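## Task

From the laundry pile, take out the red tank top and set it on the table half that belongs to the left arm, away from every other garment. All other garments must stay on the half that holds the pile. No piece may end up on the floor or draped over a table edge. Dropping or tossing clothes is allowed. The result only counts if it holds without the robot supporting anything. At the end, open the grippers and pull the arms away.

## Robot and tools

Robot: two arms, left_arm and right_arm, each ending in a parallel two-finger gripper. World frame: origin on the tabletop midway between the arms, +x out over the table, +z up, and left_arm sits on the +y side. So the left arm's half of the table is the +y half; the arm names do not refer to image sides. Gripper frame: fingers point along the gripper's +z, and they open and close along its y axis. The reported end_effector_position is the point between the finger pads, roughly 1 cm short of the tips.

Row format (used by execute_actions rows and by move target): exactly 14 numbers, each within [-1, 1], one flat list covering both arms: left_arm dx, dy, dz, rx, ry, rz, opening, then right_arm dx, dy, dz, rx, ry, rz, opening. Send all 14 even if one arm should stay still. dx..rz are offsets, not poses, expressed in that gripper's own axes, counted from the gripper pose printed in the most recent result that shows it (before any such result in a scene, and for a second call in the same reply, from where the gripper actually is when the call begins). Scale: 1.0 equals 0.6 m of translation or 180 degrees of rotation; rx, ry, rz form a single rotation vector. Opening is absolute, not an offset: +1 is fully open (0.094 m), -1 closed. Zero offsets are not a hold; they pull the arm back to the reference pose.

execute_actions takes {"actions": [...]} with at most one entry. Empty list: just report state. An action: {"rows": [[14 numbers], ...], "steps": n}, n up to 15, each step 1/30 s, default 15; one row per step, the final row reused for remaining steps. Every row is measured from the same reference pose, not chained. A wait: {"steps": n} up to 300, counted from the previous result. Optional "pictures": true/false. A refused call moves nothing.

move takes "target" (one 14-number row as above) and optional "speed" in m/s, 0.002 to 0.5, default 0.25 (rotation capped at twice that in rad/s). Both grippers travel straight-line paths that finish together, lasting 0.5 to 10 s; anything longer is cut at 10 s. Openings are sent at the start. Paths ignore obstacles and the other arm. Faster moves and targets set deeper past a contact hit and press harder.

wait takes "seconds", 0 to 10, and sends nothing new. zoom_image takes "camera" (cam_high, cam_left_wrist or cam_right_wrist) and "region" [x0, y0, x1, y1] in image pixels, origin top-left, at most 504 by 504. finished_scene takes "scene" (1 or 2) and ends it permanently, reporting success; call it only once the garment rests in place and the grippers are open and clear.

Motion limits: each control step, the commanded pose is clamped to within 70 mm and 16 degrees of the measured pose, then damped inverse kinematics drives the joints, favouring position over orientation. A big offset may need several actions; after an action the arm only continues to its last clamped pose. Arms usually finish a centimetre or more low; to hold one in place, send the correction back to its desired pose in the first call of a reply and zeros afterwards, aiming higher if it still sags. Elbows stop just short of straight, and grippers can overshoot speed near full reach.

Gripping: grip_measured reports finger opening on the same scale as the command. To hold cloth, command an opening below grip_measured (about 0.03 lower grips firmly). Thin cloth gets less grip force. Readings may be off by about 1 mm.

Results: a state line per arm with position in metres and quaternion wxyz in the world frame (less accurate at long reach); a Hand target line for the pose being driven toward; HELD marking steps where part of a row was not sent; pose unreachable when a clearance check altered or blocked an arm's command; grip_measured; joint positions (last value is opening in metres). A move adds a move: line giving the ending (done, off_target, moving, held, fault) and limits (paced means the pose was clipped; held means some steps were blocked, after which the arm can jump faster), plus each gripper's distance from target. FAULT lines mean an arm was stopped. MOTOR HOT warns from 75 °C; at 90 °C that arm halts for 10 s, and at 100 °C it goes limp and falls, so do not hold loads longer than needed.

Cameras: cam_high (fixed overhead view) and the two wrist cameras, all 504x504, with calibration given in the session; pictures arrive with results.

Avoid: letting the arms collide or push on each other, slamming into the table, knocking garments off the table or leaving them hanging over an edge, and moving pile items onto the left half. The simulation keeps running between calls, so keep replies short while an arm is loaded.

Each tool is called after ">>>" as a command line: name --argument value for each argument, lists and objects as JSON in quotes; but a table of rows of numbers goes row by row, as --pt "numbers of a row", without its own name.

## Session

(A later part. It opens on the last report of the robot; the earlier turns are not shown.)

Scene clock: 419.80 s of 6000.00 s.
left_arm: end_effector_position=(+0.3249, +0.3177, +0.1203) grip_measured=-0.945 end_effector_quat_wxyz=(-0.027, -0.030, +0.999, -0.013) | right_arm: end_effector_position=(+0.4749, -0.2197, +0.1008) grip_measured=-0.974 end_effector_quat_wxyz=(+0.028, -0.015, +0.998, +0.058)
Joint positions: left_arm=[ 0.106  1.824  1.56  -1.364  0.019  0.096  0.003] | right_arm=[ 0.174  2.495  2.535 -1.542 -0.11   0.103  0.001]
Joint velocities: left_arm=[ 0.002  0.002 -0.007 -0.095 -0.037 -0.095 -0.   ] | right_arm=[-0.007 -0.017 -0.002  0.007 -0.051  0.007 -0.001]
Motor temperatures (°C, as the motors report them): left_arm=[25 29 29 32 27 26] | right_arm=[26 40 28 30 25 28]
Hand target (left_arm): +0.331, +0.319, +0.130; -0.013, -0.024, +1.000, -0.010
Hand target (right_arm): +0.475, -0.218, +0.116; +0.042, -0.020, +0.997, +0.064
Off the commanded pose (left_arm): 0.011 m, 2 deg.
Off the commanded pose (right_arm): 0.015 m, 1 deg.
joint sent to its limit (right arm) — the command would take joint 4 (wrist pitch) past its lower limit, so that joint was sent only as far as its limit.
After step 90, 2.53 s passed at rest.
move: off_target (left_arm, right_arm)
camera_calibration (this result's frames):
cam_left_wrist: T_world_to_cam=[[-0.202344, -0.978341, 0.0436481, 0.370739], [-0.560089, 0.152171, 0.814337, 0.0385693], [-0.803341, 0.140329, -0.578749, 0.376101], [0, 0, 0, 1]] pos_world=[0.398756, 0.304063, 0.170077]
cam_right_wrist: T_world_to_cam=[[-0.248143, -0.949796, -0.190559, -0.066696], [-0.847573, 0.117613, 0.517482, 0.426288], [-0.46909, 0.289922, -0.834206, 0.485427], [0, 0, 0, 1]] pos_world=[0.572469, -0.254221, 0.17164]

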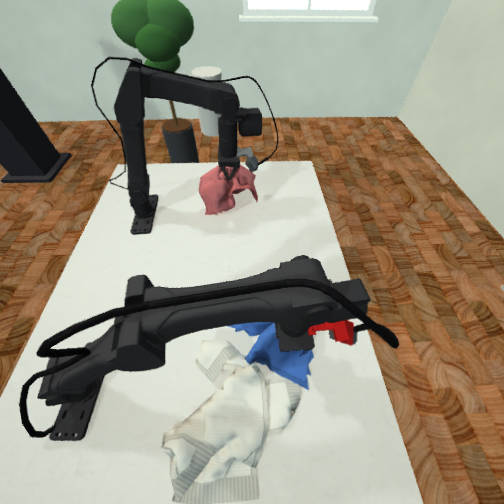

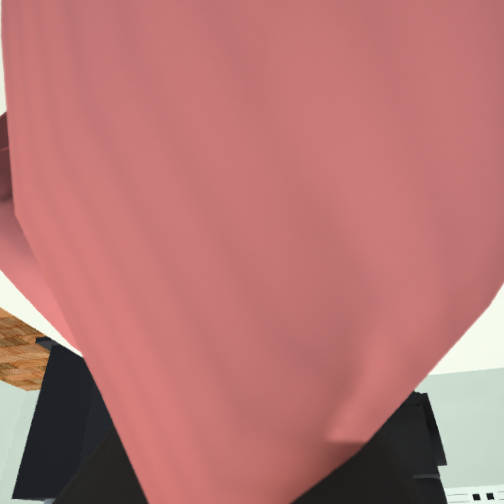

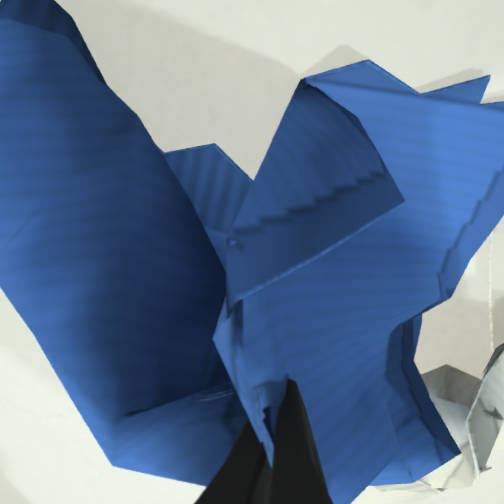

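>>> move --target '[0, 0, -0.2, 0, 0, 0, 1, 0, 0, -0.2, 0, 0, 0, 1]' --speed 0.15

Scene clock: 424.13 s of 6000.00 s.
left_arm: end_effector_position=(+0.3289, +0.3183, +0.2270) grip_measured=+1.000 end_effector_quat_wxyz=(+0.069, -0.028, +0.997, -0.001) | right_arm: end_effector_position=(+0.4712, -0.2308, +0.2063) grip_measured=+1.000 end_effector_quat_wxyz=(+0.142, -0.011, +0.987, +0.070)
Joint positions: left_arm=[ 0.106  1.724  1.864 -1.574  0.019  0.097  0.094] | right_arm=[ 0.152  2.281  2.554 -1.545 -0.11   0.103  0.094]
Joint velocities: left_arm=[-0.002  0.002  0.012  0.007 -0.037 -0.022  0.   ] | right_arm=[-0.022  0.027 -0.002 -0.022  0.051 -0.007  0.   ]
Motor temperatures (°C, as the motors report them): left_arm=[25 29 29 32 27 26] | right_arm=[26 40 28 29 25 28]
Hand target (left_arm): +0.330, +0.320, +0.239; +0.087, -0.030, +0.996, +0.001
Hand target (right_arm): +0.470, -0.234, +0.221; +0.158, -0.008, +0.985, +0.075
Off the commanded pose (left_arm): 0.014 m, 11 deg.
Off the commanded pose (right_arm): 0.014 m, 13 deg.
joint sent to its limit (left arm) — the command would take joint 4 (wrist pitch) past its lower limit, so that joint was sent only as far as its limit.
joint sent to its limit (right arm) — the command would take joint 4 (wrist pitch) past its lower limit, so that joint was sent only as far as its limit.
move: off_target (left_arm, right_arm)
camera_calibration (this result's frames):
cam_left_wrist: T_world_to_cam=[[-0.205646, -0.978311, -0.0248363, 0.384142], [-0.704771, 0.130443, 0.697339, 0.0348935], [-0.678975, 0.160909, -0.716311, 0.424801], [0, 0, 0, 1]] pos_world=[0.392018, 0.302905, 0.289497]
cam_right_wrist: T_world_to_cam=[[-0.215075, -0.938589, -0.269801, -0.0546316], [-0.940633, 0.124811, 0.315644, 0.457056], [-0.262586, 0.321671, -0.909712, 0.50051], [0, 0, 0, 1]] pos_world=[0.549599, -0.269322, 0.296313]

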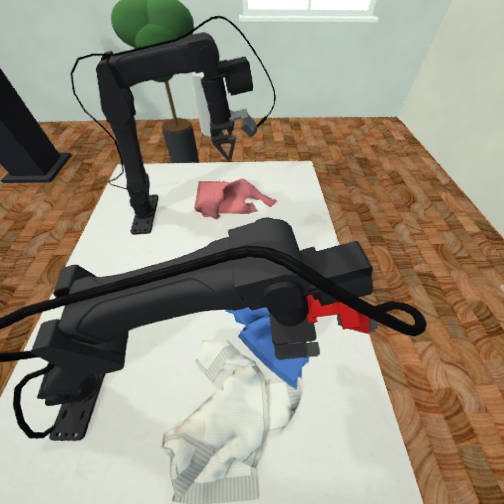

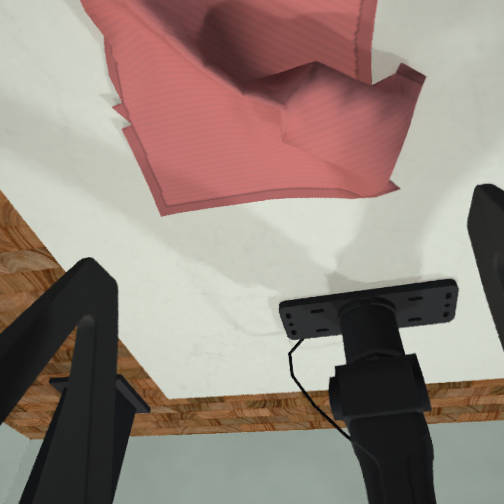

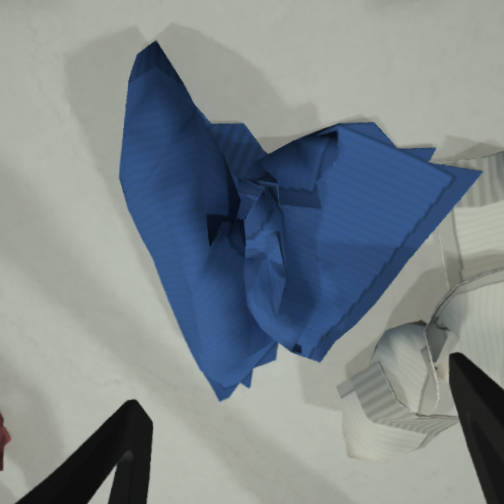

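>>> move --target '[0, 0, -0.2, 0, -0.35, 0, 1, 0.17, -0.40, -0.2, 0, 0, 0, 1]' --speed 0.3

Scene clock: 432.17 s of 6000.00 s.
left_arm: end_effector_position=(+0.3148, +0.3177, +0.3349) grip_measured=+1.000 end_effector_quat_wxyz=(+0.564, -0.020, +0.825, +0.010) | right_arm: end_effector_position=(+0.3533, -0.4952, +0.2532) grip_measured=+1.000 end_effector_quat_wxyz=(+0.189, +0.002, +0.982, +0.027)
Joint positions: left_arm=[ 0.217  0.89   1.066 -0.555  0.207  0.076  0.094] | right_arm=[-0.555  1.944  2.206 -1.543 -0.254 -0.558  0.094]
Joint velocities: left_arm=[ 0.007 -0.007 -0.022  0.051  0.022 -0.037  0.   ] | right_arm=[-0.007 -0.007 -0.002  0.022  0.022 -0.037  0.   ]
Motor temperatures (°C, as the motors report them): left_arm=[25 29 29 32 27 26] | right_arm=[26 40 28 29 25 28]
Hand target (left_arm): +0.313, +0.318, +0.343; +0.580, -0.022, +0.814, +0.008
Hand target (right_arm): +0.349, -0.489, +0.262; +0.197, -0.004, +0.980, +0.030
Off the commanded pose (left_arm): 0.011 m, 2 deg.
Off the commanded pose (right_arm): 0.012 m, 7 deg.
joint sent to its limit (right arm) — the command would take joint 4 (wrist pitch) past its lower limit, so that joint was sent only as far as its limit.
After step 90, 2.47 s passed at rest.
move: off_target (left_arm, right_arm)
camera_calibration (this result's frames):
cam_left_wrist: T_world_to_cam=[[-0.0560167, -0.970095, -0.236173, 0.404333], [-0.955648, 0.120595, -0.268687, 0.355449], [0.289134, 0.210648, -0.933825, 0.244838], [0, 0, 0, 1]] pos_world=[0.291543, 0.297802, 0.419633]
cam_right_wrist: T_world_to_cam=[[-0.234853, -0.947953, -0.21501, -0.327074], [-0.958141, 0.188502, 0.215483, 0.427422], [-0.163738, 0.256617, -0.952543, 0.540929], [0, 0, 0, 1]] pos_world=[0.421287, -0.529432, 0.352832]

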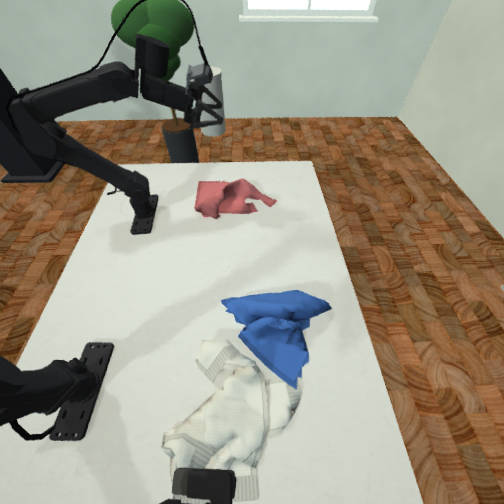

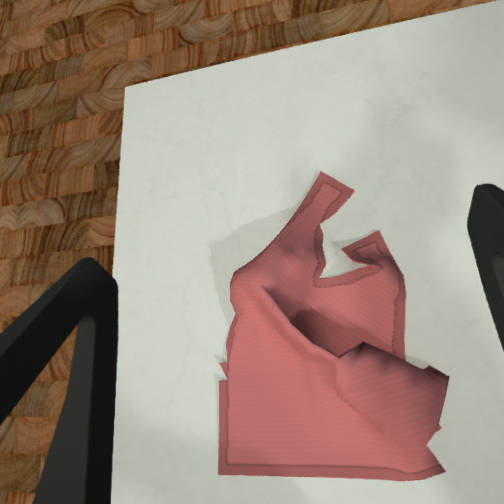

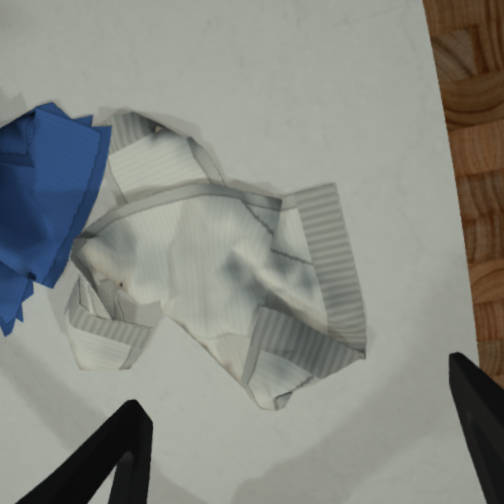

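>>> finished_scene --scene 1

The scene is finished: the task was done.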